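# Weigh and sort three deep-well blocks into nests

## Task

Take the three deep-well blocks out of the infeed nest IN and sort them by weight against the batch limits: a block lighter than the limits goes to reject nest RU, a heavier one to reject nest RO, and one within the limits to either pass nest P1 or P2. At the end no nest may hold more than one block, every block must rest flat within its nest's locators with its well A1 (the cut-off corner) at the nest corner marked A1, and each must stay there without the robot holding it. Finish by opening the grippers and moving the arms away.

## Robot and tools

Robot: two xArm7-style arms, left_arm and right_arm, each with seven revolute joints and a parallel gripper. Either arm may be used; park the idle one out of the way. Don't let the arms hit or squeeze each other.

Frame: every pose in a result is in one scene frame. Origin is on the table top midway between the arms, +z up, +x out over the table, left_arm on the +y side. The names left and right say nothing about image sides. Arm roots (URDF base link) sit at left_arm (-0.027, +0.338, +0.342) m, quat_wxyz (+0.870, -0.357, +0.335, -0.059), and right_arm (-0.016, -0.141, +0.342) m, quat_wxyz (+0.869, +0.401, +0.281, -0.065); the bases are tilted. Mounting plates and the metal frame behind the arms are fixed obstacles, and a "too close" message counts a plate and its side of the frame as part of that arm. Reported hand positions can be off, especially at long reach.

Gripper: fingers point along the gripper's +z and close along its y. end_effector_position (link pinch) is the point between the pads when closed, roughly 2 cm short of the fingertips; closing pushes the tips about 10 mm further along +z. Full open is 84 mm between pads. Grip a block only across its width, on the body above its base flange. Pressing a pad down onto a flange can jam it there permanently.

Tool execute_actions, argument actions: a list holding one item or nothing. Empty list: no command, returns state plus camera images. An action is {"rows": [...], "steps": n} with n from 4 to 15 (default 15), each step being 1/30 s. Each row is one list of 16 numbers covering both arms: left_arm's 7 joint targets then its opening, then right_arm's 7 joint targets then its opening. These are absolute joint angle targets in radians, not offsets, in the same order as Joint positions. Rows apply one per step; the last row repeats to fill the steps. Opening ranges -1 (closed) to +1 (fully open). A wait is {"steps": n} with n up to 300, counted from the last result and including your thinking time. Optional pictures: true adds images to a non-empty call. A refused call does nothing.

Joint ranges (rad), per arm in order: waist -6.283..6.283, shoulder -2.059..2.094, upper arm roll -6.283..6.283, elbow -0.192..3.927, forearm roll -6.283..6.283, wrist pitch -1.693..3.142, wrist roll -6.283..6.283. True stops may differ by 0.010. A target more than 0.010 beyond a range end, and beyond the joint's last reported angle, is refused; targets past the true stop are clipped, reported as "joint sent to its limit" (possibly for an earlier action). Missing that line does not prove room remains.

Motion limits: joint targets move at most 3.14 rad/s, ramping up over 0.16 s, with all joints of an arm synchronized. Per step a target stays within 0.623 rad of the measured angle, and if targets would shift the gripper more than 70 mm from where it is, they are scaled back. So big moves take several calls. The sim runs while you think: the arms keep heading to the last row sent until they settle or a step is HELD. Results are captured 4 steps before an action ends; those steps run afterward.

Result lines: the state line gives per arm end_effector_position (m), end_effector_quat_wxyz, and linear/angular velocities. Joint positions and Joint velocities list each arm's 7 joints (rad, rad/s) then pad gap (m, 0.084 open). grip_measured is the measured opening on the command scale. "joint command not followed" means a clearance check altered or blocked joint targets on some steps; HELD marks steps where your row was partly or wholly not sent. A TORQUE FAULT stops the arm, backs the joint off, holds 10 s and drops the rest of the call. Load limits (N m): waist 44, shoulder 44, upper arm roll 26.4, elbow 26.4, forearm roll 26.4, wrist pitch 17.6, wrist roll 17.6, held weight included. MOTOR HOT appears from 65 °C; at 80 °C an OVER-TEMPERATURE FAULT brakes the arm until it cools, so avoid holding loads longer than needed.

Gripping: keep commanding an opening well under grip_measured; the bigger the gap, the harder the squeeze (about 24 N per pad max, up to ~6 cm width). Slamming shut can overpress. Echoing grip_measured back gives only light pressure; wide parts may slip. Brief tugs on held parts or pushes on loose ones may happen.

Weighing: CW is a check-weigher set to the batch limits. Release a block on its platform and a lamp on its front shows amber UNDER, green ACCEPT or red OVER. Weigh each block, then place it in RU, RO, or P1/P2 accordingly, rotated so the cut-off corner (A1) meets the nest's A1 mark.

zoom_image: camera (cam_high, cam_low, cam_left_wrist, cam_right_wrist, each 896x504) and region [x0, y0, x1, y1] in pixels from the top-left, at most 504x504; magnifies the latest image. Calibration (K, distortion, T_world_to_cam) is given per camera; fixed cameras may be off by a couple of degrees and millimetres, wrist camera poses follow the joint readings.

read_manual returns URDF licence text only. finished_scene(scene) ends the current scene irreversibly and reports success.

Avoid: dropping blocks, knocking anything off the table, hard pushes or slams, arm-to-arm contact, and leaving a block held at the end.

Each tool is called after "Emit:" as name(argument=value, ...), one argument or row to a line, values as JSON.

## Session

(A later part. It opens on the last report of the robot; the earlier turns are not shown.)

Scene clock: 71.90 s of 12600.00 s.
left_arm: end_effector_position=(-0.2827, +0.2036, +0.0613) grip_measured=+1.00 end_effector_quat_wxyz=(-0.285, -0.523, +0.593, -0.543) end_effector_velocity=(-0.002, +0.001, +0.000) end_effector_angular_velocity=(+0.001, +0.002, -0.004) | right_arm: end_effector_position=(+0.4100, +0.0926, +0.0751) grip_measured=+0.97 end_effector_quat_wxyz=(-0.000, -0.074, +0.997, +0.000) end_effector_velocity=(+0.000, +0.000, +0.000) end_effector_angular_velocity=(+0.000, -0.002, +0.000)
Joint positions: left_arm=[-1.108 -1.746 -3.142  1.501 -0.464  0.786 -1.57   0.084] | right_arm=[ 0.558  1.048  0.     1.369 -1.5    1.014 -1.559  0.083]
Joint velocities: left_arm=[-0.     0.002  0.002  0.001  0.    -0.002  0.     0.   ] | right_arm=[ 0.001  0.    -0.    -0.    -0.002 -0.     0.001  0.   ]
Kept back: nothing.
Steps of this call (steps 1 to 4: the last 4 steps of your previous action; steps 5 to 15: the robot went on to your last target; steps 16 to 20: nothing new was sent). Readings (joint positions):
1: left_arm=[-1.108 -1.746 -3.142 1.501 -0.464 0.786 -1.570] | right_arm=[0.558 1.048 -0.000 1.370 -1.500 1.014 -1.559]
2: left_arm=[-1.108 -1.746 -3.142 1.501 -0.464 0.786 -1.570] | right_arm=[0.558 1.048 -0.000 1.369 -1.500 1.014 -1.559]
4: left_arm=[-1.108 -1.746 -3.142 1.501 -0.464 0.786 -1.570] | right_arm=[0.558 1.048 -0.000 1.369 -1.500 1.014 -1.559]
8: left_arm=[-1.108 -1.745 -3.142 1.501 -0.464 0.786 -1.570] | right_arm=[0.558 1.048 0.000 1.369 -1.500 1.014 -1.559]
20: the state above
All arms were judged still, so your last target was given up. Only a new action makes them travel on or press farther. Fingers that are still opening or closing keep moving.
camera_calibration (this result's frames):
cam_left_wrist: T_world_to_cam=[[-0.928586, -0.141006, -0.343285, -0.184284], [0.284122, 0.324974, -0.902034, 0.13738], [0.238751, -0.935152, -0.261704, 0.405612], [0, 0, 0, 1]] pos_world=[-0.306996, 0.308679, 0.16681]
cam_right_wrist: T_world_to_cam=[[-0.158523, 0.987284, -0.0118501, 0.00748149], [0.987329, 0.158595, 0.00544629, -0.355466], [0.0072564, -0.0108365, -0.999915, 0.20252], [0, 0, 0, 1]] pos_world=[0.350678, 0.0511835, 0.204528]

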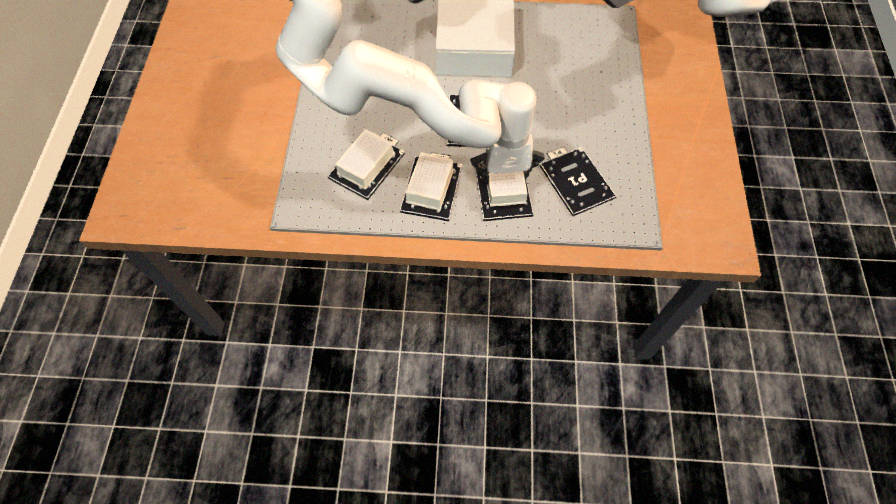

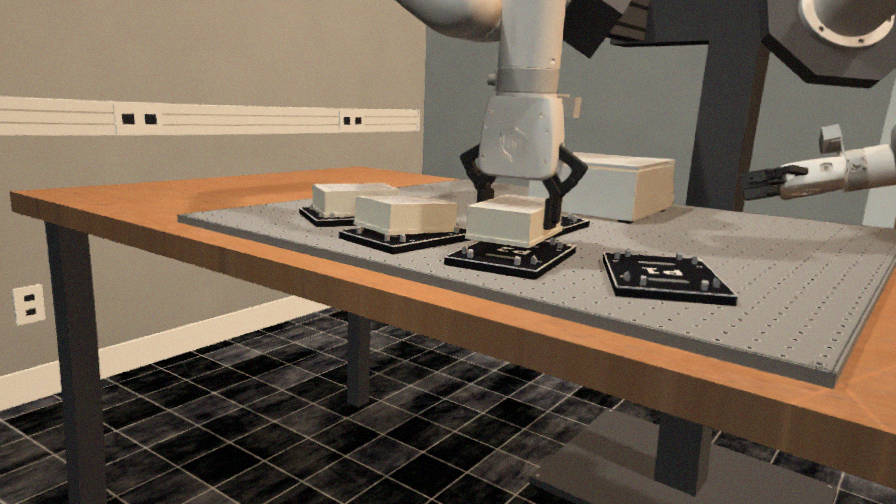

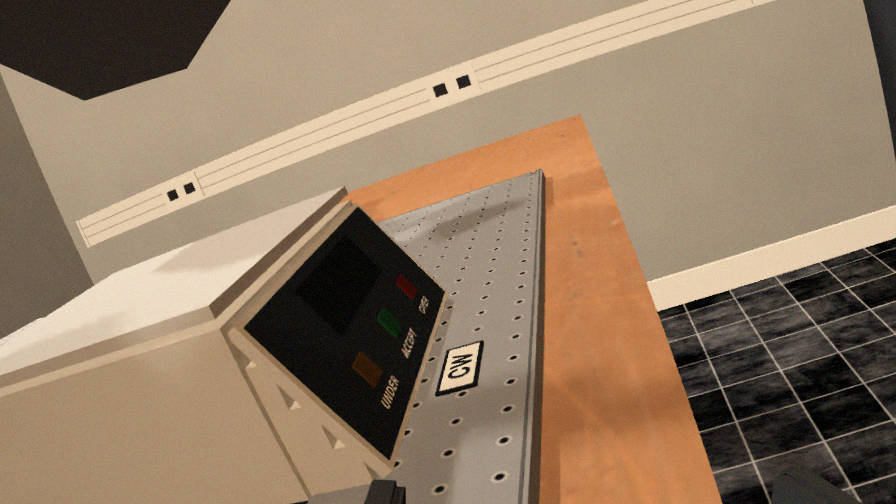

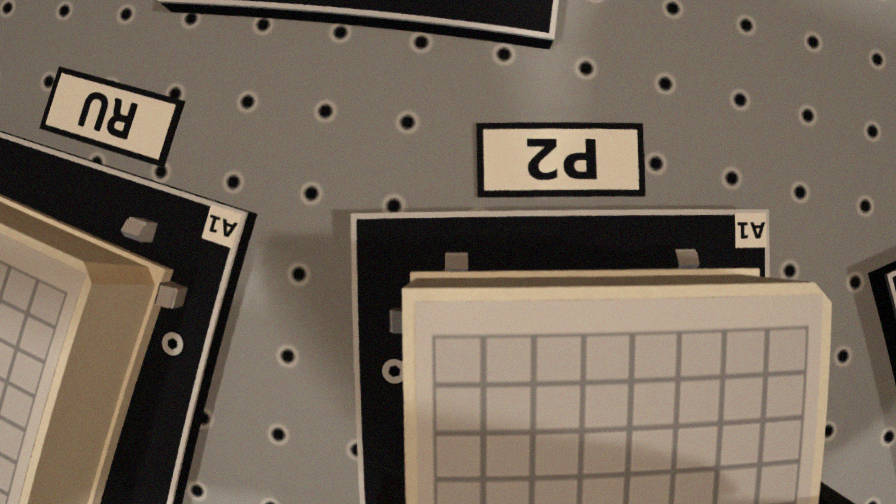

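Emit:
execute_actions(
  actions=[
    {"rows":[[-1.108,-1.7455,-3.1416,1.501,-0.464,0.786,-1.57,1,0.5573,1.0493,0,1.3745,-1.4974,1.0143,-1.568,0.2],[-1.108,-1.7455,-3.1416,1.501,-0.464,0.786,-1.57,1,0.549,1.0574,0,1.382,-1.5055,1.0115,-1.5675,0.2],[-1.108,-1.7455,-3.1416,1.501,-0.464,0.786,-1.57,1,0.549,1.0574,0,1.382,-1.5055,1.0115,-1.5675,0.2],[-1.108,-1.7455,-3.1416,1.501,-0.464,0.786,-1.57,1,0.549,1.0574,0,1.382,-1.5055,1.0115,-1.5675,0.2],[-1.108,-1.7455,-3.1416,1.501,-0.464,0.786,-1.57,1,0.5408,1.0655,0,1.3895,-1.5136,1.0087,-1.567,0.2]],"steps":15},
  ],
)

Emit:
execute_actions(
  actions=[
    {"steps":15},
  ],
  pictures=true,
)

Scene clock: 72.63 s of 12600.00 s.
left_arm: end_effector_position=(-0.2827, +0.2036, +0.0613) grip_measured=+1.00 end_effector_quat_wxyz=(-0.285, -0.523, +0.593, -0.543) end_effector_velocity=(-0.000, +0.001, -0.001) end_effector_angular_velocity=(+0.002, -0.000, -0.002) | right_arm: end_effector_position=(+0.4116, +0.0924, +0.0653) grip_measured=+0.97 end_effector_quat_wxyz=(-0.001, -0.076, +0.997, -0.001) end_effector_velocity=(+0.005, +0.011, +0.012) end_effector_angular_velocity=(+0.026, -0.012, -0.001)
Joint positions: left_arm=[-1.108 -1.746 -3.142  1.501 -0.464  0.786 -1.57   0.084] | right_arm=[ 0.54   1.066 -0.001  1.389 -1.513  1.009 -1.567  0.083]
Joint velocities: left_arm=[ 0.     0.001 -0.001  0.001  0.    -0.001 -0.    -0.   ] | right_arm=[ 0.008 -0.004  0.017  0.006 -0.002 -0.004 -0.     0.   ]
Steps of this call (steps 1 to 11: nothing new was sent; steps 12 to 22: the first 11 steps of this action). Readings (joint positions):
12: left_arm=[-1.108 -1.746 -3.142 1.501 -0.464 0.786 -1.570] | right_arm=[0.558 1.048 0.000 1.369 -1.500 1.014 -1.560]
13: left_arm=[-1.108 -1.746 -3.142 1.501 -0.464 0.786 -1.570] | right_arm=[0.557 1.049 0.000 1.371 -1.499 1.014 -1.563]
15: left_arm=[-1.108 -1.746 -3.142 1.501 -0.464 0.786 -1.570] | right_arm=[0.552 1.055 0.001 1.380 -1.503 1.012 -1.566]
19: left_arm=[-1.108 -1.746 -3.142 1.501 -0.464 0.786 -1.570] | right_arm=[0.541 1.065 -0.001 1.388 -1.512 1.009 -1.567]
22: the state above

Scene clock: 73.13 s of 12600.00 s.
left_arm: end_effector_position=(-0.2827, +0.2036, +0.0613) grip_measured=+1.00 end_effector_quat_wxyz=(-0.285, -0.523, +0.593, -0.543) end_effector_velocity=(+0.000, +0.000, -0.000) end_effector_angular_velocity=(+0.001, -0.000, -0.000) | right_arm: end_effector_position=(+0.4121, +0.0931, +0.0661) grip_measured=+0.97 end_effector_quat_wxyz=(-0.000, -0.076, +0.997, +0.000) end_effector_velocity=(+0.000, +0.000, +0.000) end_effector_angular_velocity=(+0.000, +0.000, -0.001)
Joint positions: left_arm=[-1.108 -1.746 -3.142  1.501 -0.464  0.786 -1.57   0.084] | right_arm=[ 0.541  1.065  0.     1.389 -1.514  1.009 -1.567  0.083]
Joint velocities: left_arm=[ 0.     0.001 -0.001  0.    -0.    -0.     0.    -0.   ] | right_arm=[ 0.001 -0.    -0.     0.     0.001 -0.     0.001 -0.   ]
Kept back: nothing.
Steps of this call (steps 1 to 4: the last 4 steps of your previous action; steps 5 to 15: the robot went on to your last target). Readings (joint positions):
1: left_arm=[-1.108 -1.746 -3.142 1.501 -0.464 0.786 -1.570] | right_arm=[0.540 1.066 -0.000 1.389 -1.514 1.009 -1.567]
2: left_arm=[-1.108 -1.746 -3.142 1.501 -0.464 0.786 -1.570] | right_arm=[0.541 1.065 0.000 1.389 -1.514 1.009 -1.567]
4: left_arm=[-1.108 -1.745 -3.142 1.501 -0.464 0.786 -1.570] | right_arm=[0.541 1.065 0.001 1.390 -1.514 1.009 -1.567]
8: left_arm=[-1.108 -1.745 -3.142 1.501 -0.464 0.786 -1.570] | right_arm=[0.541 1.065 0.000 1.389 -1.514 1.009 -1.567]
15: the state above
All arms were judged still, so your last target was given up. Only a new action makes them travel on or press farther. Fingers that are still opening or closing keep moving.
camera_calibration (this result's frames):
cam_left_wrist: T_world_to_cam=[[-0.928586, -0.141006, -0.343286, -0.184284], [0.284122, 0.324974, -0.902034, 0.13738], [0.238751, -0.935152, -0.261704, 0.405612], [0, 0, 0, 1]] pos_world=[-0.306996, 0.308679, 0.16681]
cam_right_wrist: T_world_to_cam=[[-0.162081, 0.986709, -0.0115837, 0.00875937], [0.98675, 0.162152, 0.00549018, -0.357592], [0.00729553, -0.0105403, -0.999918, 0.193432], [0, 0, 0, 1]] pos_world=[0.352863, 0.0513802, 0.195481]

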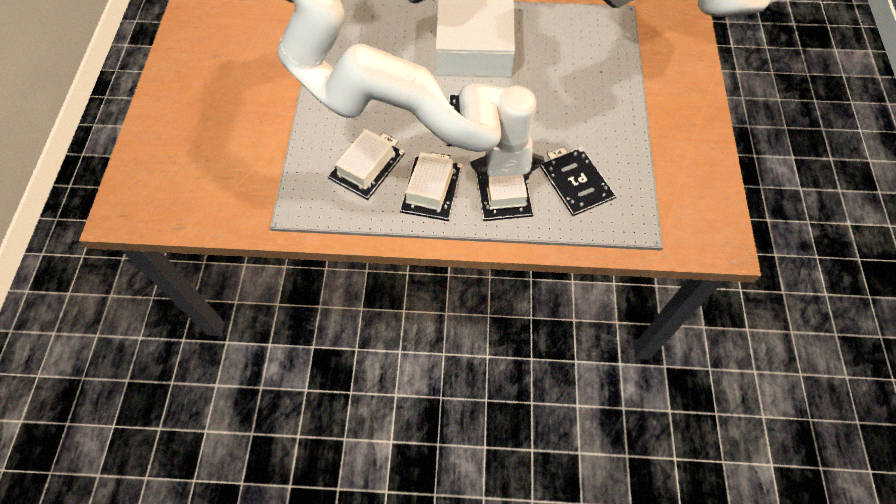

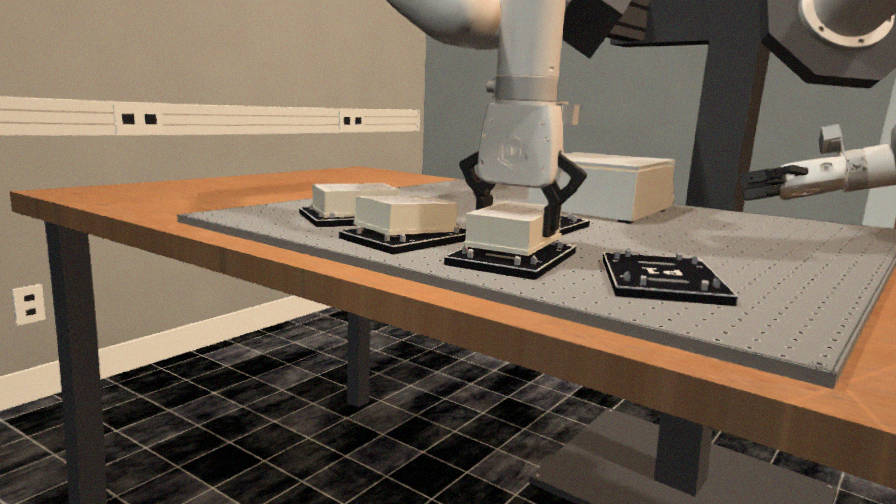

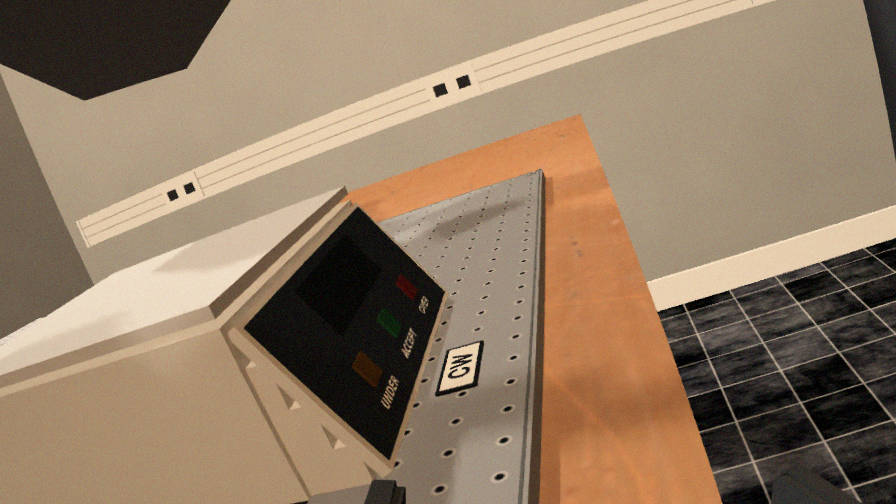

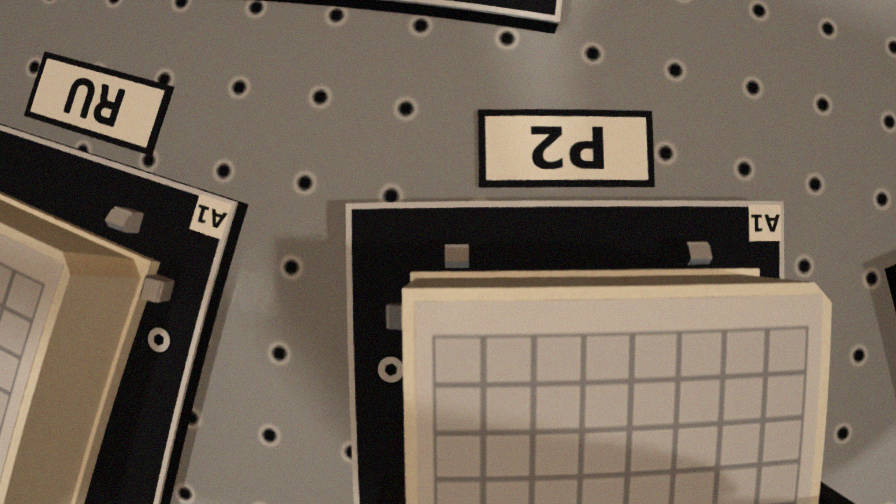

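Good.

Emit:
execute_actions(
  actions=[
    {"rows":[[-1.108,-1.7455,-3.1416,1.501,-0.464,0.786,-1.57,1,0.5326,1.0736,0,1.397,-1.5217,1.006,-1.5665,0.2],[-1.108,-1.7455,-3.1416,1.501,-0.464,0.786,-1.57,1,0.5326,1.0736,0,1.397,-1.5217,1.006,-1.5665,0.2],[-1.108,-1.7455,-3.1416,1.501,-0.464,0.786,-1.57,1,0.5326,1.0736,0,1.397,-1.5217,1.006,-1.5665,0.2],[-1.108,-1.7455,-3.1416,1.501,-0.464,0.786,-1.57,1,0.5243,1.0817,0,1.4044,-1.5297,1.003,-1.566,0.2],[-1.108,-1.7455,-3.1416,1.501,-0.464,0.786,-1.57,1,0.5243,1.0817,0,1.4044,-1.5297,1.003,-1.566,0.2],[-1.108,-1.7455,-3.1416,1.501,-0.464,0.786,-1.57,1,0.5243,1.0817,0,1.4044,-1.5297,1.003,-1.566,0.2],[-1.108,-1.7455,-3.1416,1.501,-0.464,0.786,-1.57,1,0.5161,1.0898,0,1.4119,-1.5378,1.0004,-1.5655,0.2]],"steps":15},
  ],
)

Emit:
execute_actions(
  actions=[
    {"steps":10},
  ],
  pictures=true,
)

Scene clock: 73.83 s of 12600.00 s.
left_arm: end_effector_position=(-0.2827, +0.2036, +0.0613) grip_measured=+1.00 end_effector_quat_wxyz=(-0.285, -0.523, +0.593, -0.543) end_effector_velocity=(+0.000, +0.001, -0.001) end_effector_angular_velocity=(+0.002, -0.001, -0.000) | right_arm: end_effector_position=(+0.4118, +0.0931, +0.0534) grip_measured=+0.97 end_effector_quat_wxyz=(+0.000, -0.076, +0.997, +0.000) end_effector_velocity=(+0.000, -0.000, -0.000) end_effector_angular_velocity=(-0.002, -0.001, +0.002)
Joint positions: left_arm=[-1.108 -1.746 -3.142  1.501 -0.464  0.786 -1.57   0.084] | right_arm=[ 0.517  1.088  0.001  1.41  -1.537  1.002 -1.566  0.083]
Joint velocities: left_arm=[ 0.     0.001 -0.002  0.001 -0.    -0.     0.     0.   ] | right_arm=[-0.005  0.001  0.006  0.001 -0.005  0.006 -0.001 -0.   ]
Steps of this call (steps 1 to 10: nothing new was sent; steps 11 to 21: the first 11 steps of this action). Readings (joint positions):
11: left_arm=[-1.108 -1.746 -3.142 1.501 -0.464 0.786 -1.570] | right_arm=[0.540 1.066 0.000 1.390 -1.514 1.008 -1.567]
12: left_arm=[-1.108 -1.746 -3.142 1.501 -0.464 0.786 -1.570] | right_arm=[0.538 1.068 0.001 1.393 -1.517 1.007 -1.567]
14: left_arm=[-1.108 -1.746 -3.142 1.501 -0.464 0.786 -1.570] | right_arm=[0.533 1.073 0.000 1.397 -1.521 1.006 -1.567]
18: left_arm=[-1.108 -1.746 -3.142 1.501 -0.464 0.786 -1.570] | right_arm=[0.521 1.084 -0.001 1.407 -1.533 1.002 -1.566]
21: the state above

Scene clock: 74.17 s of 12600.00 s.
left_arm: end_effector_position=(-0.2827, +0.2036, +0.0613) grip_measured=+1.00 end_effector_quat_wxyz=(-0.285, -0.523, +0.593, -0.543) end_effector_velocity=(-0.001, +0.001, -0.000) end_effector_angular_velocity=(+0.001, +0.000, -0.002) | right_arm: end_effector_position=(+0.4120, +0.0932, +0.0529) grip_measured=+0.97 end_effector_quat_wxyz=(+0.000, -0.076, +0.997, +0.000) end_effector_velocity=(+0.001, +0.001, -0.001) end_effector_angular_velocity=(+0.004, -0.001, -0.001)
Joint positions: left_arm=[-1.108 -1.745 -3.142  1.501 -0.464  0.786 -1.57   0.084] | right_arm=[ 0.517  1.089  0.     1.412 -1.538  1.001 -1.566  0.083]
Joint velocities: left_arm=[-0.     0.002  0.     0.    -0.    -0.001  0.    -0.   ] | right_arm=[-0.001  0.003 -0.002  0.004 -0.003 -0.006  0.001 -0.001]
Kept back: nothing.
Steps of this call (steps 1 to 4: the last 4 steps of your previous action; steps 5 to 10: the robot went on to your last target). Readings (joint positions):
1: left_arm=[-1.108 -1.746 -3.142 1.501 -0.464 0.786 -1.570] | right_arm=[0.517 1.088 0.001 1.410 -1.537 1.002 -1.566]
2: left_arm=[-1.108 -1.745 -3.142 1.501 -0.464 0.786 -1.570] | right_arm=[0.517 1.088 0.001 1.410 -1.537 1.002 -1.566]
4: left_arm=[-1.108 -1.746 -3.142 1.501 -0.464 0.786 -1.570] | right_arm=[0.517 1.088 0.001 1.411 -1.537 1.002 -1.566]
8: left_arm=[-1.108 -1.745 -3.142 1.501 -0.464 0.786 -1.570] | right_arm=[0.517 1.089 0.001 1.411 -1.538 1.001 -1.566]
10: the state above
camera_calibration (this result's frames):
cam_left_wrist: T_world_to_cam=[[-0.928586, -0.141006, -0.343285, -0.184284], [0.284122, 0.324974, -0.902035, 0.13738], [0.238751, -0.935152, -0.261704, 0.405612], [0, 0, 0, 1]] pos_world=[-0.306996, 0.308679, 0.16681]
cam_right_wrist: T_world_to_cam=[[-0.16226, 0.986684, -0.0112342, 0.00852308], [0.986719, 0.162332, 0.00588268, -0.357492], [0.00762802, -0.0101304, -0.99992, 0.180066], [0, 0, 0, 1]] pos_world=[0.352754, 0.0514471, 0.18225]

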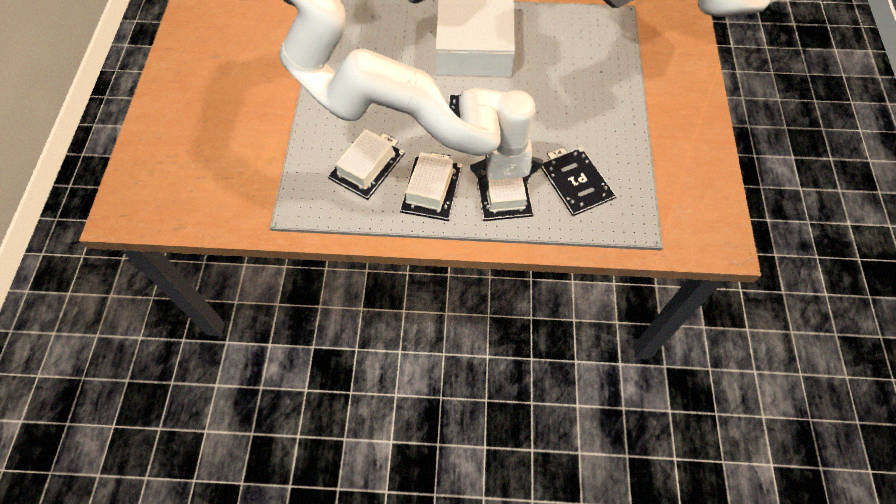

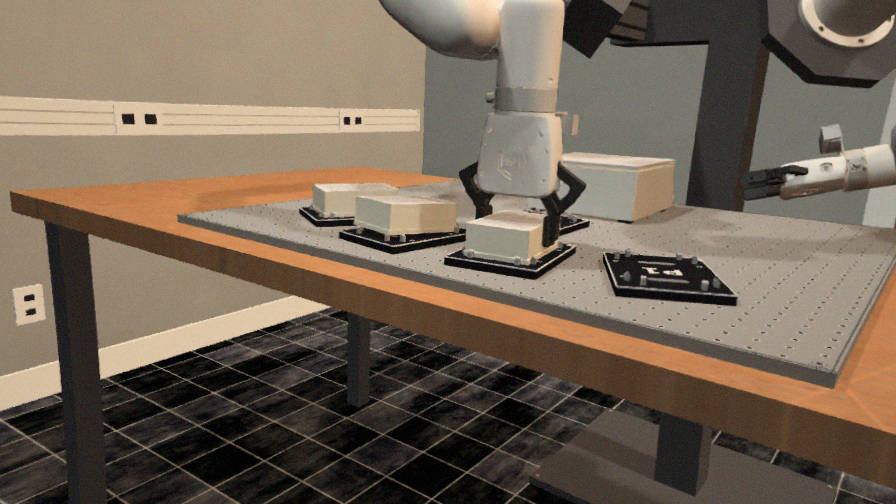

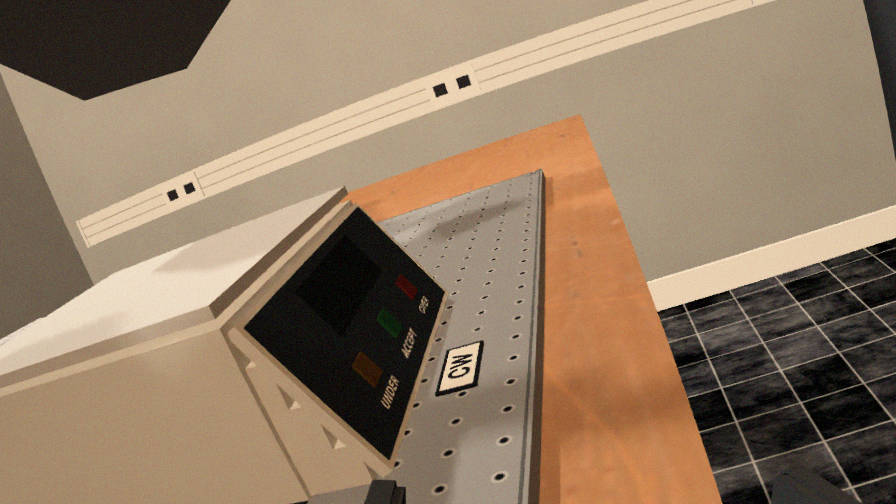

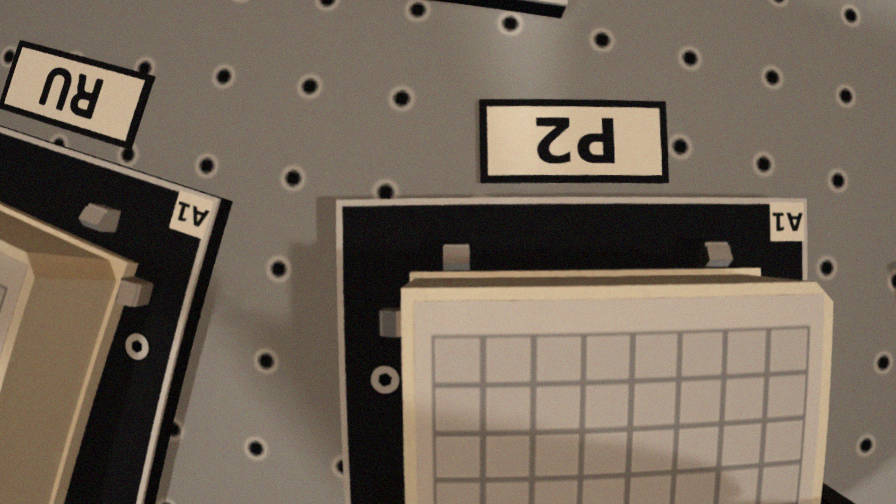

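Emit:
execute_actions(
  actions=[
    {"rows":[[-1.108,-1.7455,-3.1416,1.501,-0.464,0.786,-1.57,1,0.517,1.089,0,1.4112,-1.537,1.0007,-1.5655,1]],"steps":10},
  ],
)

Emit:
execute_actions(
  actions=[
    {"rows":[[-1.108,-1.7455,-3.1416,1.501,-0.464,0.786,-1.57,1,0.5326,1.0736,0,1.397,-1.5217,1.006,-1.5665,1],[-1.108,-1.7455,-3.1416,1.501,-0.464,0.786,-1.57,1,0.5326,1.0736,0,1.397,-1.5217,1.006,-1.5665,1],[-1.108,-1.7455,-3.1416,1.501,-0.464,0.786,-1.57,1,0.5326,1.0736,0,1.397,-1.5217,1.006,-1.5665,1],[-1.108,-1.7455,-3.1416,1.501,-0.464,0.786,-1.57,1,0.5573,1.0493,0,1.3745,-1.4974,1.0143,-1.568,1],[-1.108,-1.7455,-3.1416,1.501,-0.464,0.786,-1.57,1,0.5573,1.0493,0,1.3745,-1.4974,1.0143,-1.568,1],[-1.108,-1.7455,-3.1416,1.501,-0.464,0.786,-1.57,1,0.5573,1.0493,0,1.3745,-1.4974,1.0143,-1.568,1],[-1.108,-1.7455,-3.1416,1.501,-0.464,0.786,-1.57,1,0.64,0.97,0,1.30,-1.417,1.042,-1.573,1]],"steps":15},
  ],
)

Emit:
execute_actions(
  actions=[
    {"rows":[[-1.108,-1.7455,-3.1416,1.501,-0.464,0.786,-1.57,1,0.8786,0.7206,0,0.623,-1.4378,1.0076,-0.921,1]],"steps":15},
  ],
)

Emit:
execute_actions(
  actions=[
    {"steps":15},
  ],
  pictures=true,
)

Emit:
zoom_image(
  camera="cam_low",
  region=[280,160,600,290],
)

Emit:
zoom_image(
  camera="cam_high",
  region=[310,110,560,240],
)

Scene clock: 74.87 s of 12600.00 s.
left_arm: end_effector_position=(-0.2827, +0.2036, +0.0613) grip_measured=+1.00 end_effector_quat_wxyz=(-0.285, -0.523, +0.593, -0.543) end_effector_velocity=(+0.001, -0.002, +0.001) end_effector_angular_velocity=(-0.003, +0.000, +0.003) | right_arm: end_effector_position=(+0.4111, +0.0930, +0.0514) grip_measured=+1.00 end_effector_quat_wxyz=(-0.001, -0.076, +0.997, +0.000) end_effector_velocity=(-0.013, +0.000, -0.003) end_effector_angular_velocity=(-0.007, +0.013, +0.021)
Joint positions: left_arm=[-1.108 -1.746 -3.142  1.501 -0.464  0.786 -1.57   0.084] | right_arm=[ 0.516  1.091 -0.002  1.412 -1.538  0.999 -1.565  0.084]
Joint velocities: left_arm=[-0.    -0.002  0.001 -0.001  0.     0.001 -0.     0.   ] | right_arm=[-0.     0.009 -0.    -0.014  0.002  0.004 -0.002  0.001]
Steps of this call (steps 1 to 15: the robot went on to your last target; steps 16 to 21: the first 6 steps of this action). Readings (joint positions):
16: left_arm=[-1.108 -1.746 -3.142 1.501 -0.464 0.786 -1.570] | right_arm=[0.516 1.090 0.000 1.412 -1.538 1.000 -1.565]
17: left_arm=[-1.108 -1.746 -3.142 1.501 -0.464 0.786 -1.570] | right_arm=[0.516 1.089 -0.000 1.412 -1.538 1.000 -1.566]
19: left_arm=[-1.108 -1.746 -3.142 1.501 -0.464 0.786 -1.570] | right_arm=[0.516 1.090 -0.001 1.413 -1.538 0.999 -1.565]
21: the state above

Scene clock: 75.37 s of 12600.00 s.
left_arm: end_effector_position=(-0.2827, +0.2036, +0.0613) grip_measured=+1.00 end_effector_quat_wxyz=(-0.285, -0.523, +0.593, -0.543) end_effector_velocity=(+0.001, -0.000, -0.001) end_effector_angular_velocity=(+0.000, -0.001, +0.002) | right_arm: end_effector_position=(+0.4094, +0.0918, +0.1153) grip_measured=+1.00 end_effector_quat_wxyz=(+0.000, -0.076, +0.997, +0.001) end_effector_velocity=(+0.046, +0.133, +0.333) end_effector_angular_velocity=(+0.353, -0.174, +0.008)
Joint positions: left_arm=[-1.108 -1.746 -3.142  1.501 -0.464  0.786 -1.57   0.084] | right_arm=[ 0.631  0.978  0.001  1.309 -1.427  1.038 -1.572  0.084]
Joint velocities: left_arm=[-0.    -0.001 -0.002  0.    -0.     0.001 -0.     0.   ] | right_arm=[ 0.421 -0.356  0.226 -0.183  0.266  0.053 -0.014  0.   ]
Steps of this call (steps 1 to 4: the last 4 steps of your previous action; steps 5 to 15: the first 11 steps of this action). Readings (joint positions):
5: left_arm=[-1.108 -1.746 -3.142 1.501 -0.464 0.786 -1.570] | right_arm=[0.517 1.090 -0.001 1.411 -1.536 1.000 -1.565]
6: left_arm=[-1.108 -1.746 -3.142 1.501 -0.464 0.786 -1.570] | right_arm=[0.521 1.085 -0.002 1.406 -1.531 1.002 -1.566]
8: left_arm=[-1.108 -1.746 -3.142 1.501 -0.464 0.786 -1.570] | right_arm=[0.531 1.076 -0.000 1.398 -1.523 1.005 -1.566]
12: left_arm=[-1.108 -1.745 -3.142 1.501 -0.464 0.786 -1.570] | right_arm=[0.567 1.041 0.000 1.366 -1.488 1.018 -1.569]
15: the state above

Scene clock: 75.87 s of 12600.00 s.
left_arm: end_effector_position=(-0.2827, +0.2036, +0.0613) grip_measured=+1.00 end_effector_quat_wxyz=(-0.285, -0.523, +0.593, -0.543) end_effector_velocity=(-0.001, +0.000, +0.001) end_effector_angular_velocity=(-0.001, +0.001, +0.000) | right_arm: end_effector_position=(+0.2738, +0.0532, +0.1720) grip_measured=+1.00 end_effector_quat_wxyz=(-0.002, -0.028, +1.000, +0.006) end_effector_velocity=(-0.450, -0.232, +0.133) end_effector_angular_velocity=(-0.037, +0.005, -0.309)
Joint positions: left_arm=[-1.108 -1.746 -3.142  1.501 -0.464  0.786 -1.57   0.084] | right_arm=[ 0.794  0.81   0.     0.866 -1.431  1.019 -1.154  0.084]
Joint velocities: left_arm=[ 0.     0.     0.002  0.001 -0.     0.002 -0.     0.   ] | right_arm=[ 0.509 -0.533  0.005 -1.464 -0.039 -0.066  1.387  0.   ]
Steps of this call (steps 1 to 4: the last 4 steps of your previous action; steps 5 to 15: the first 11 steps of this action). Readings (joint positions):
5: left_arm=[-1.108 -1.745 -3.142 1.501 -0.464 0.786 -1.570] | right_arm=[0.641 0.970 0.001 1.299 -1.418 1.041 -1.572]
6: left_arm=[-1.108 -1.746 -3.142 1.501 -0.464 0.786 -1.570] | right_arm=[0.642 0.967 -0.004 1.290 -1.419 1.040 -1.561]
8: left_arm=[-1.108 -1.746 -3.142 1.501 -0.464 0.786 -1.570] | right_arm=[0.665 0.937 -0.009 1.223 -1.422 1.036 -1.488]
12: left_arm=[-1.108 -1.745 -3.142 1.501 -0.464 0.786 -1.570] | right_arm=[0.743 0.863 0.002 1.013 -1.427 1.025 -1.293]
15: the state above

Scene clock: 76.37 s of 12600.00 s.
left_arm: end_effector_position=(-0.2827, +0.2036, +0.0613) grip_measured=+1.00 end_effector_quat_wxyz=(-0.285, -0.523, +0.593, -0.543) end_effector_velocity=(-0.000, +0.000, -0.000) end_effector_angular_velocity=(+0.001, -0.000, +0.000) | right_arm: end_effector_position=(+0.2031, +0.0061, +0.1899) grip_measured=+1.00 end_effector_quat_wxyz=(-0.000, +0.001, +1.000, -0.000) end_effector_velocity=(-0.008, -0.003, +0.001) end_effector_angular_velocity=(-0.000, +0.002, +0.017)
Joint positions: left_arm=[-1.108 -1.746 -3.142  1.501 -0.464  0.786 -1.57   0.084] | right_arm=[ 0.878  0.721 -0.001  0.625 -1.438  1.008 -0.921  0.084]
Joint velocities: left_arm=[ 0.     0.    -0.     0.001 -0.     0.001 -0.    -0.   ] | right_arm=[ 0.004  0.001  0.005 -0.016 -0.001 -0.001  0.002  0.   ]
Kept back: nothing.
Steps of this call (steps 1 to 4: the last 4 steps of your previous action; steps 5 to 15: the robot went on to your last target). Readings (joint positions):
1: left_arm=[-1.108 -1.745 -3.142 1.501 -0.464 0.786 -1.570] | right_arm=[0.811 0.792 0.000 0.817 -1.433 1.017 -1.107]
2: left_arm=[-1.108 -1.746 -3.142 1.501 -0.464 0.786 -1.570] | right_arm=[0.828 0.775 0.001 0.769 -1.434 1.014 -1.061]
4: left_arm=[-1.108 -1.746 -3.142 1.501 -0.464 0.786 -1.570] | right_arm=[0.860 0.741 0.001 0.677 -1.436 1.010 -0.976]
8: left_arm=[-1.108 -1.746 -3.142 1.501 -0.464 0.786 -1.570] | right_arm=[0.878 0.722 -0.000 0.624 -1.438 1.008 -0.924]
15: the state above
camera_calibration (this result's frames):
cam_left_wrist: T_world_to_cam=[[-0.928586, -0.141006, -0.343285, -0.184284], [0.284122, 0.324974, -0.902035, 0.13738], [0.238751, -0.935152, -0.261704, 0.405612], [0, 0, 0, 1]] pos_world=[-0.306996, 0.308679, 0.16681]
cam_right_wrist: T_world_to_cam=[[-0.00950179, 0.99988, -0.012222, 0.0312518], [0.999941, 0.00956531, 0.00514904, -0.139645], [0.00526533, -0.0121723, -0.999912, 0.318245], [0, 0, 0, 1]] pos_world=[0.138258, -0.0260385, 0.319318]

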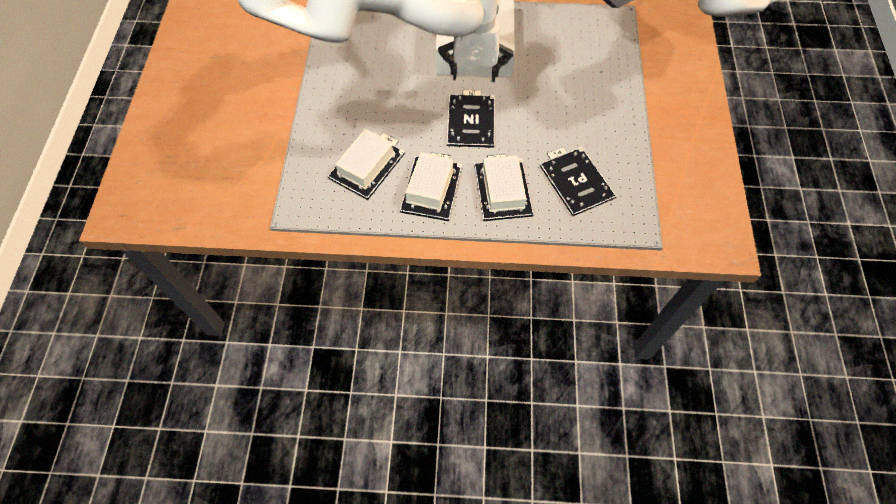

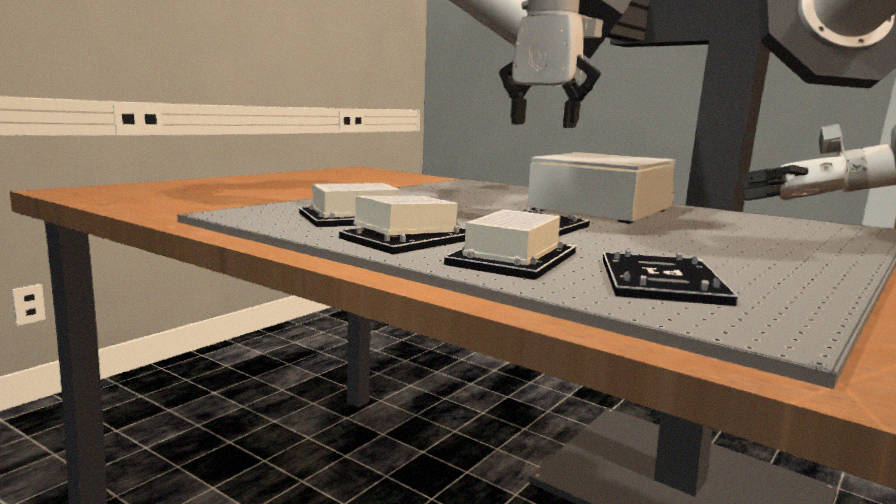

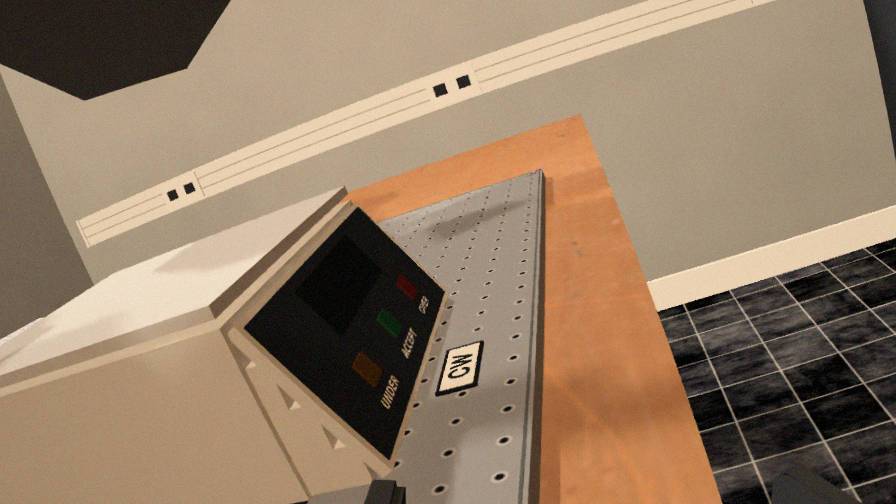

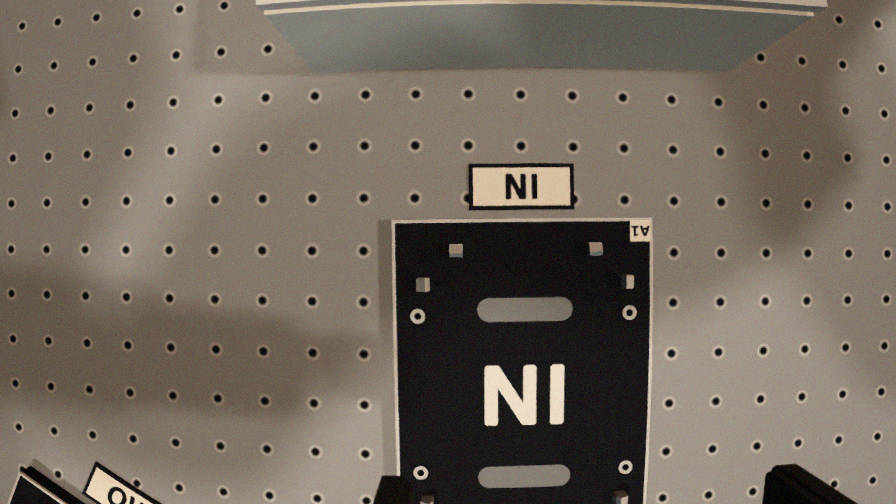

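Region (280, 160, 600, 290) of cam_low's 896x504 image, scaled by 1.575, with more detail than that image has; it fills the top 205 rows of this view, and the rest is white.

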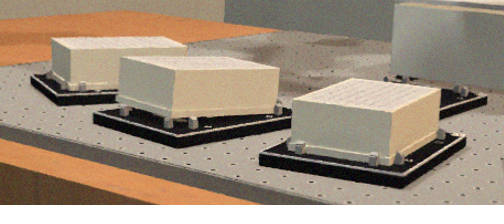

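Region (310, 110, 560, 240) of cam_high's 896x504 image, scaled by 2.016, with more detail than that image has; it fills the top 262 rows of this view, and the rest is white.

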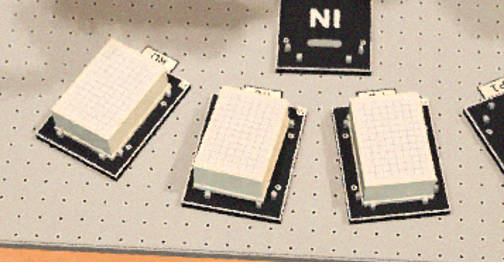

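Emit:
execute_actions(
  actions=[
    {"rows":[[-1.108,-1.7455,-3.1416,1.501,-0.464,0.786,-1.57,1,0.46,0.42,0,0.8,-1.55,0.97,-1.33,1]],"steps":15},
  ],
)

Emit:
execute_actions(
  actions=[
    {"rows":[[-1.108,-1.7455,-3.1416,1.501,-0.464,0.786,-1.57,1,0.46,0.42,0,0.8,-1.55,0.97,-1.33,1],[-1.108,-1.7455,-3.1416,1.501,-0.464,0.786,-1.57,1,0.46,0.42,0,0.8,-1.55,0.97,-1.33,1],[-1.108,-1.7455,-3.1416,1.501,-0.464,0.786,-1.57,1,0.46,0.42,0,0.8,-1.55,0.97,-1.33,1],[-1.108,-1.7455,-3.1416,1.501,-0.464,0.786,-1.57,1,0.375,0.507,0,0.893,-1.628,0.951,-1.317,1]],"steps":15},
  ],
)

Emit:
execute_actions(
  actions=[
    {"steps":15},
  ],
  pictures=true,
)

Emit:
zoom_image(
  camera="cam_low",
  region=[330,170,480,260],
)

Scene clock: 77.13 s of 12600.00 s.
left_arm: end_effector_position=(-0.2827, +0.2036, +0.0613) grip_measured=+1.00 end_effector_quat_wxyz=(-0.285, -0.523, +0.593, -0.543) end_effector_velocity=(+0.000, +0.001, -0.001) end_effector_angular_velocity=(+0.002, -0.001, +0.000) | right_arm: end_effector_position=(+0.3584, -0.0420, +0.1545) grip_measured=+1.00 end_effector_quat_wxyz=(-0.008, +0.062, +0.998, +0.015) end_effector_velocity=(+0.465, -0.334, -0.161) end_effector_angular_velocity=(-0.125, -0.066, -0.376)
Joint positions: left_arm=[-1.108 -1.746 -3.142  1.501 -0.464  0.786 -1.57   0.084] | right_arm=[ 0.558  0.49  -0.001  0.76  -1.524  0.979 -1.233  0.084]
Joint velocities: left_arm=[ 0.     0.001 -0.001  0.     0.     0.    -0.     0.   ] | right_arm=[-0.973 -0.7   -0.013  0.407 -0.257 -0.083 -0.937 -0.   ]
Steps of this call (steps 1 to 12: the robot went on to your last target; steps 13 to 23: the first 11 steps of this action). Readings (joint positions):
13: left_arm=[-1.108 -1.746 -3.142 1.501 -0.464 0.786 -1.570] | right_arm=[0.878 0.720 0.000 0.623 -1.438 1.007 -0.922]
14: left_arm=[-1.108 -1.746 -3.142 1.501 -0.464 0.786 -1.570] | right_arm=[0.869 0.715 0.002 0.625 -1.441 1.006 -0.933]
16: left_arm=[-1.108 -1.745 -3.142 1.501 -0.464 0.786 -1.570] | right_arm=[0.807 0.672 0.008 0.648 -1.458 0.999 -0.997]
20: left_arm=[-1.108 -1.746 -3.142 1.501 -0.464 0.786 -1.570] | right_arm=[0.658 0.562 -0.000 0.719 -1.497 0.988 -1.136]
23: the state above

Scene clock: 77.63 s of 12600.00 s.
left_arm: end_effector_position=(-0.2827, +0.2036, +0.0613) grip_measured=+1.00 end_effector_quat_wxyz=(-0.285, -0.523, +0.593, -0.543) end_effector_velocity=(-0.001, +0.000, +0.000) end_effector_angular_velocity=(+0.000, +0.001, -0.002) | right_arm: end_effector_position=(+0.4161, -0.0862, +0.0943) grip_measured=+1.00 end_effector_quat_wxyz=(-0.003, +0.087, +0.996, -0.004) end_effector_velocity=(+0.016, +0.035, +0.031) end_effector_angular_velocity=(+0.081, -0.057, +0.027)
Joint positions: left_arm=[-1.108 -1.745 -3.142  1.501 -0.464  0.786 -1.57   0.084] | right_arm=[ 0.372  0.509 -0.007  0.891 -1.627  0.952 -1.317  0.084]
Joint velocities: left_arm=[ 0.     0.     0.001 -0.     0.    -0.002 -0.     0.   ] | right_arm=[ 0.011 -0.007  0.068  0.004 -0.015 -0.019  0.002  0.   ]
Steps of this call (steps 1 to 4: the last 4 steps of your previous action; steps 5 to 15: the first 11 steps of this action). Readings (joint positions):
5: left_arm=[-1.108 -1.746 -3.142 1.501 -0.464 0.786 -1.570] | right_arm=[0.459 0.418 -0.007 0.803 -1.549 0.972 -1.326]
6: left_arm=[-1.108 -1.745 -3.142 1.501 -0.464 0.786 -1.570] | right_arm=[0.459 0.419 -0.004 0.801 -1.550 0.971 -1.328]
8: left_arm=[-1.108 -1.746 -3.142 1.501 -0.464 0.786 -1.570] | right_arm=[0.461 0.422 0.002 0.798 -1.550 0.969 -1.329]
12: left_arm=[-1.108 -1.745 -3.142 1.501 -0.464 0.786 -1.570] | right_arm=[0.390 0.498 0.003 0.880 -1.617 0.953 -1.318]
15: the state above

Scene clock: 78.13 s of 12600.00 s.
left_arm: end_effector_position=(-0.2827, +0.2036, +0.0613) grip_measured=+1.00 end_effector_quat_wxyz=(-0.285, -0.523, +0.593, -0.543) end_effector_velocity=(+0.001, -0.000, +0.000) end_effector_angular_velocity=(-0.001, -0.001, +0.001) | right_arm: end_effector_position=(+0.4189, -0.0825, +0.0982) grip_measured=+1.00 end_effector_quat_wxyz=(+0.000, +0.086, +0.996, +0.000) end_effector_velocity=(+0.000, +0.000, +0.000) end_effector_angular_velocity=(+0.001, -0.001, -0.000)
Joint positions: left_arm=[-1.108 -1.746 -3.142  1.501 -0.464  0.786 -1.57   0.084] | right_arm=[ 0.375  0.507  0.     0.893 -1.628  0.951 -1.317  0.084]
Joint velocities: left_arm=[-0.    -0.    -0.    -0.001  0.     0.001  0.    -0.   ] | right_arm=[ 0.     0.     0.     0.001 -0.001 -0.     0.    -0.   ]
Kept back: nothing.
Steps of this call (steps 1 to 4: the last 4 steps of your previous action; steps 5 to 15: the robot went on to your last target). Readings (joint positions):
1: left_arm=[-1.108 -1.746 -3.142 1.501 -0.464 0.786 -1.570] | right_arm=[0.373 0.508 -0.004 0.892 -1.628 0.952 -1.317]
2: left_arm=[-1.108 -1.746 -3.142 1.501 -0.464 0.786 -1.570] | right_arm=[0.375 0.508 -0.001 0.892 -1.628 0.951 -1.317]
4: left_arm=[-1.108 -1.746 -3.142 1.501 -0.464 0.786 -1.570] | right_arm=[0.377 0.507 0.003 0.892 -1.628 0.951 -1.317]
8: left_arm=[-1.108 -1.745 -3.142 1.501 -0.464 0.786 -1.570] | right_arm=[0.376 0.507 0.001 0.893 -1.628 0.951 -1.317]
15: the state above
All arms were judged still, so your last target was given up. Only a new action makes them travel on or press farther. Fingers that are still opening or closing keep moving.
camera_calibration (this result's frames):
cam_left_wrist: T_world_to_cam=[[-0.928586, -0.141006, -0.343285, -0.184283], [0.284122, 0.324974, -0.902035, 0.13738], [0.238751, -0.935152, -0.261704, 0.405612], [0, 0, 0, 1]] pos_world=[-0.306996, 0.308679, 0.16681]
cam_right_wrist: T_world_to_cam=[[0.160591, 0.986956, -0.0113326, 0.0483519], [0.987014, -0.160536, 0.00563484, -0.362775], [0.00374205, -0.0120903, -0.99992, 0.225018], [0, 0, 0, 1]] pos_world=[0.349457, -0.103239, 0.227592]

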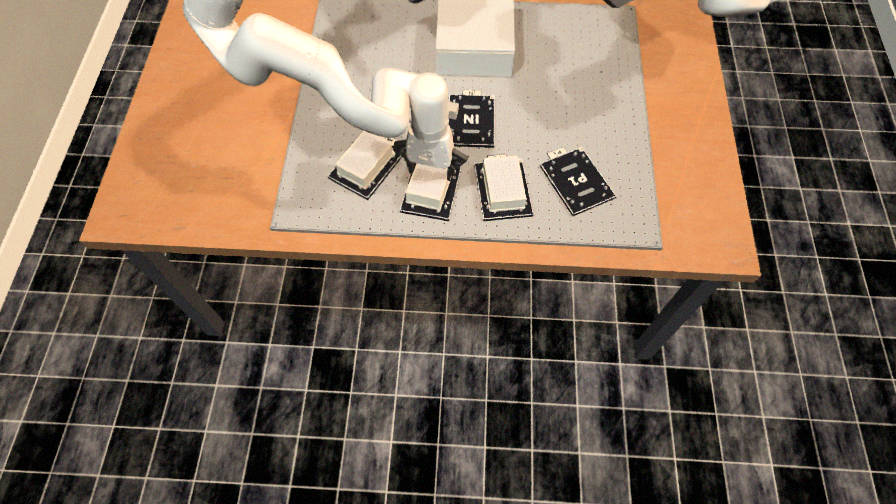

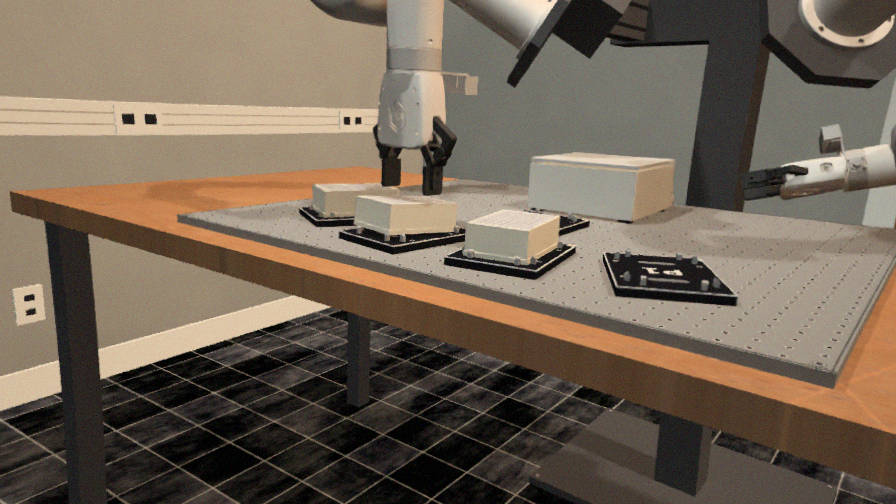

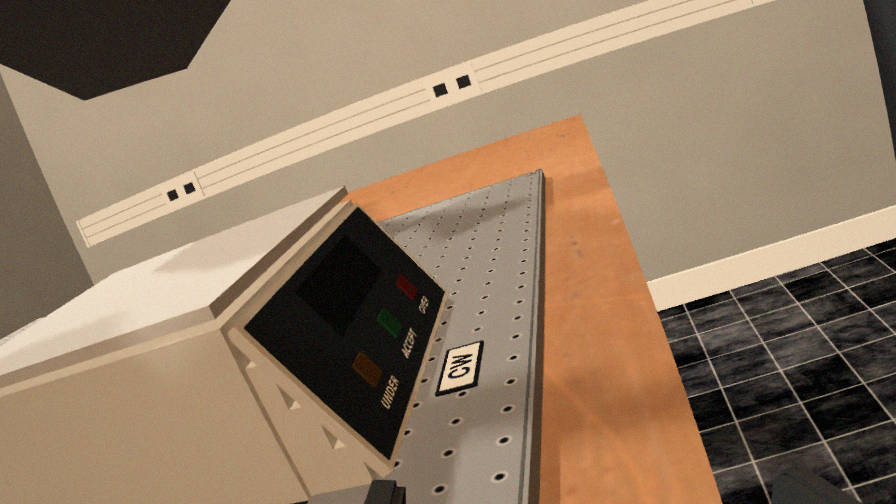

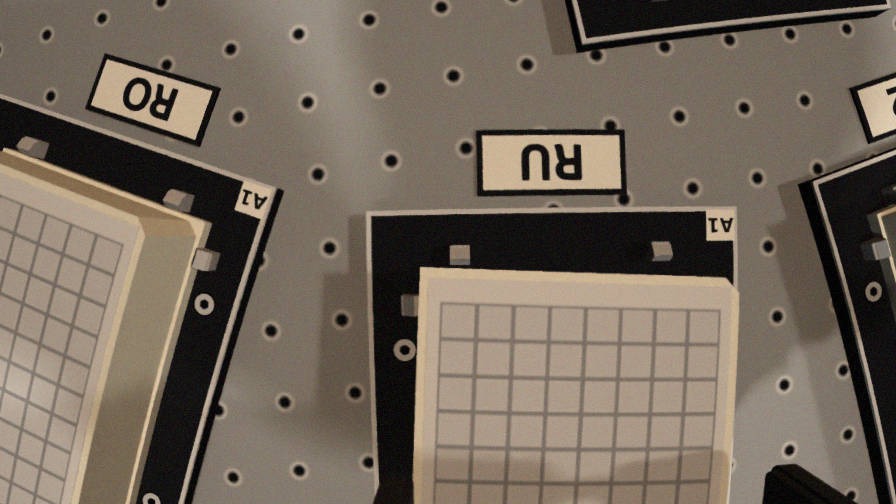

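Region (330, 170, 480, 260) of cam_low's 896x504 image, scaled by 3.360, with more detail than that image has; it fills the top 302 rows of this view, and the rest is white.

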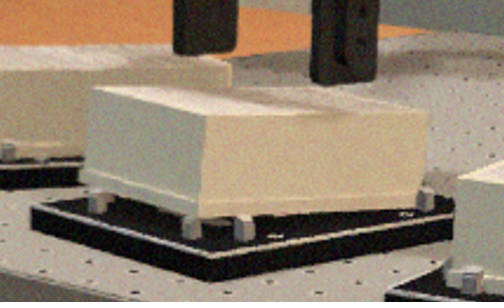

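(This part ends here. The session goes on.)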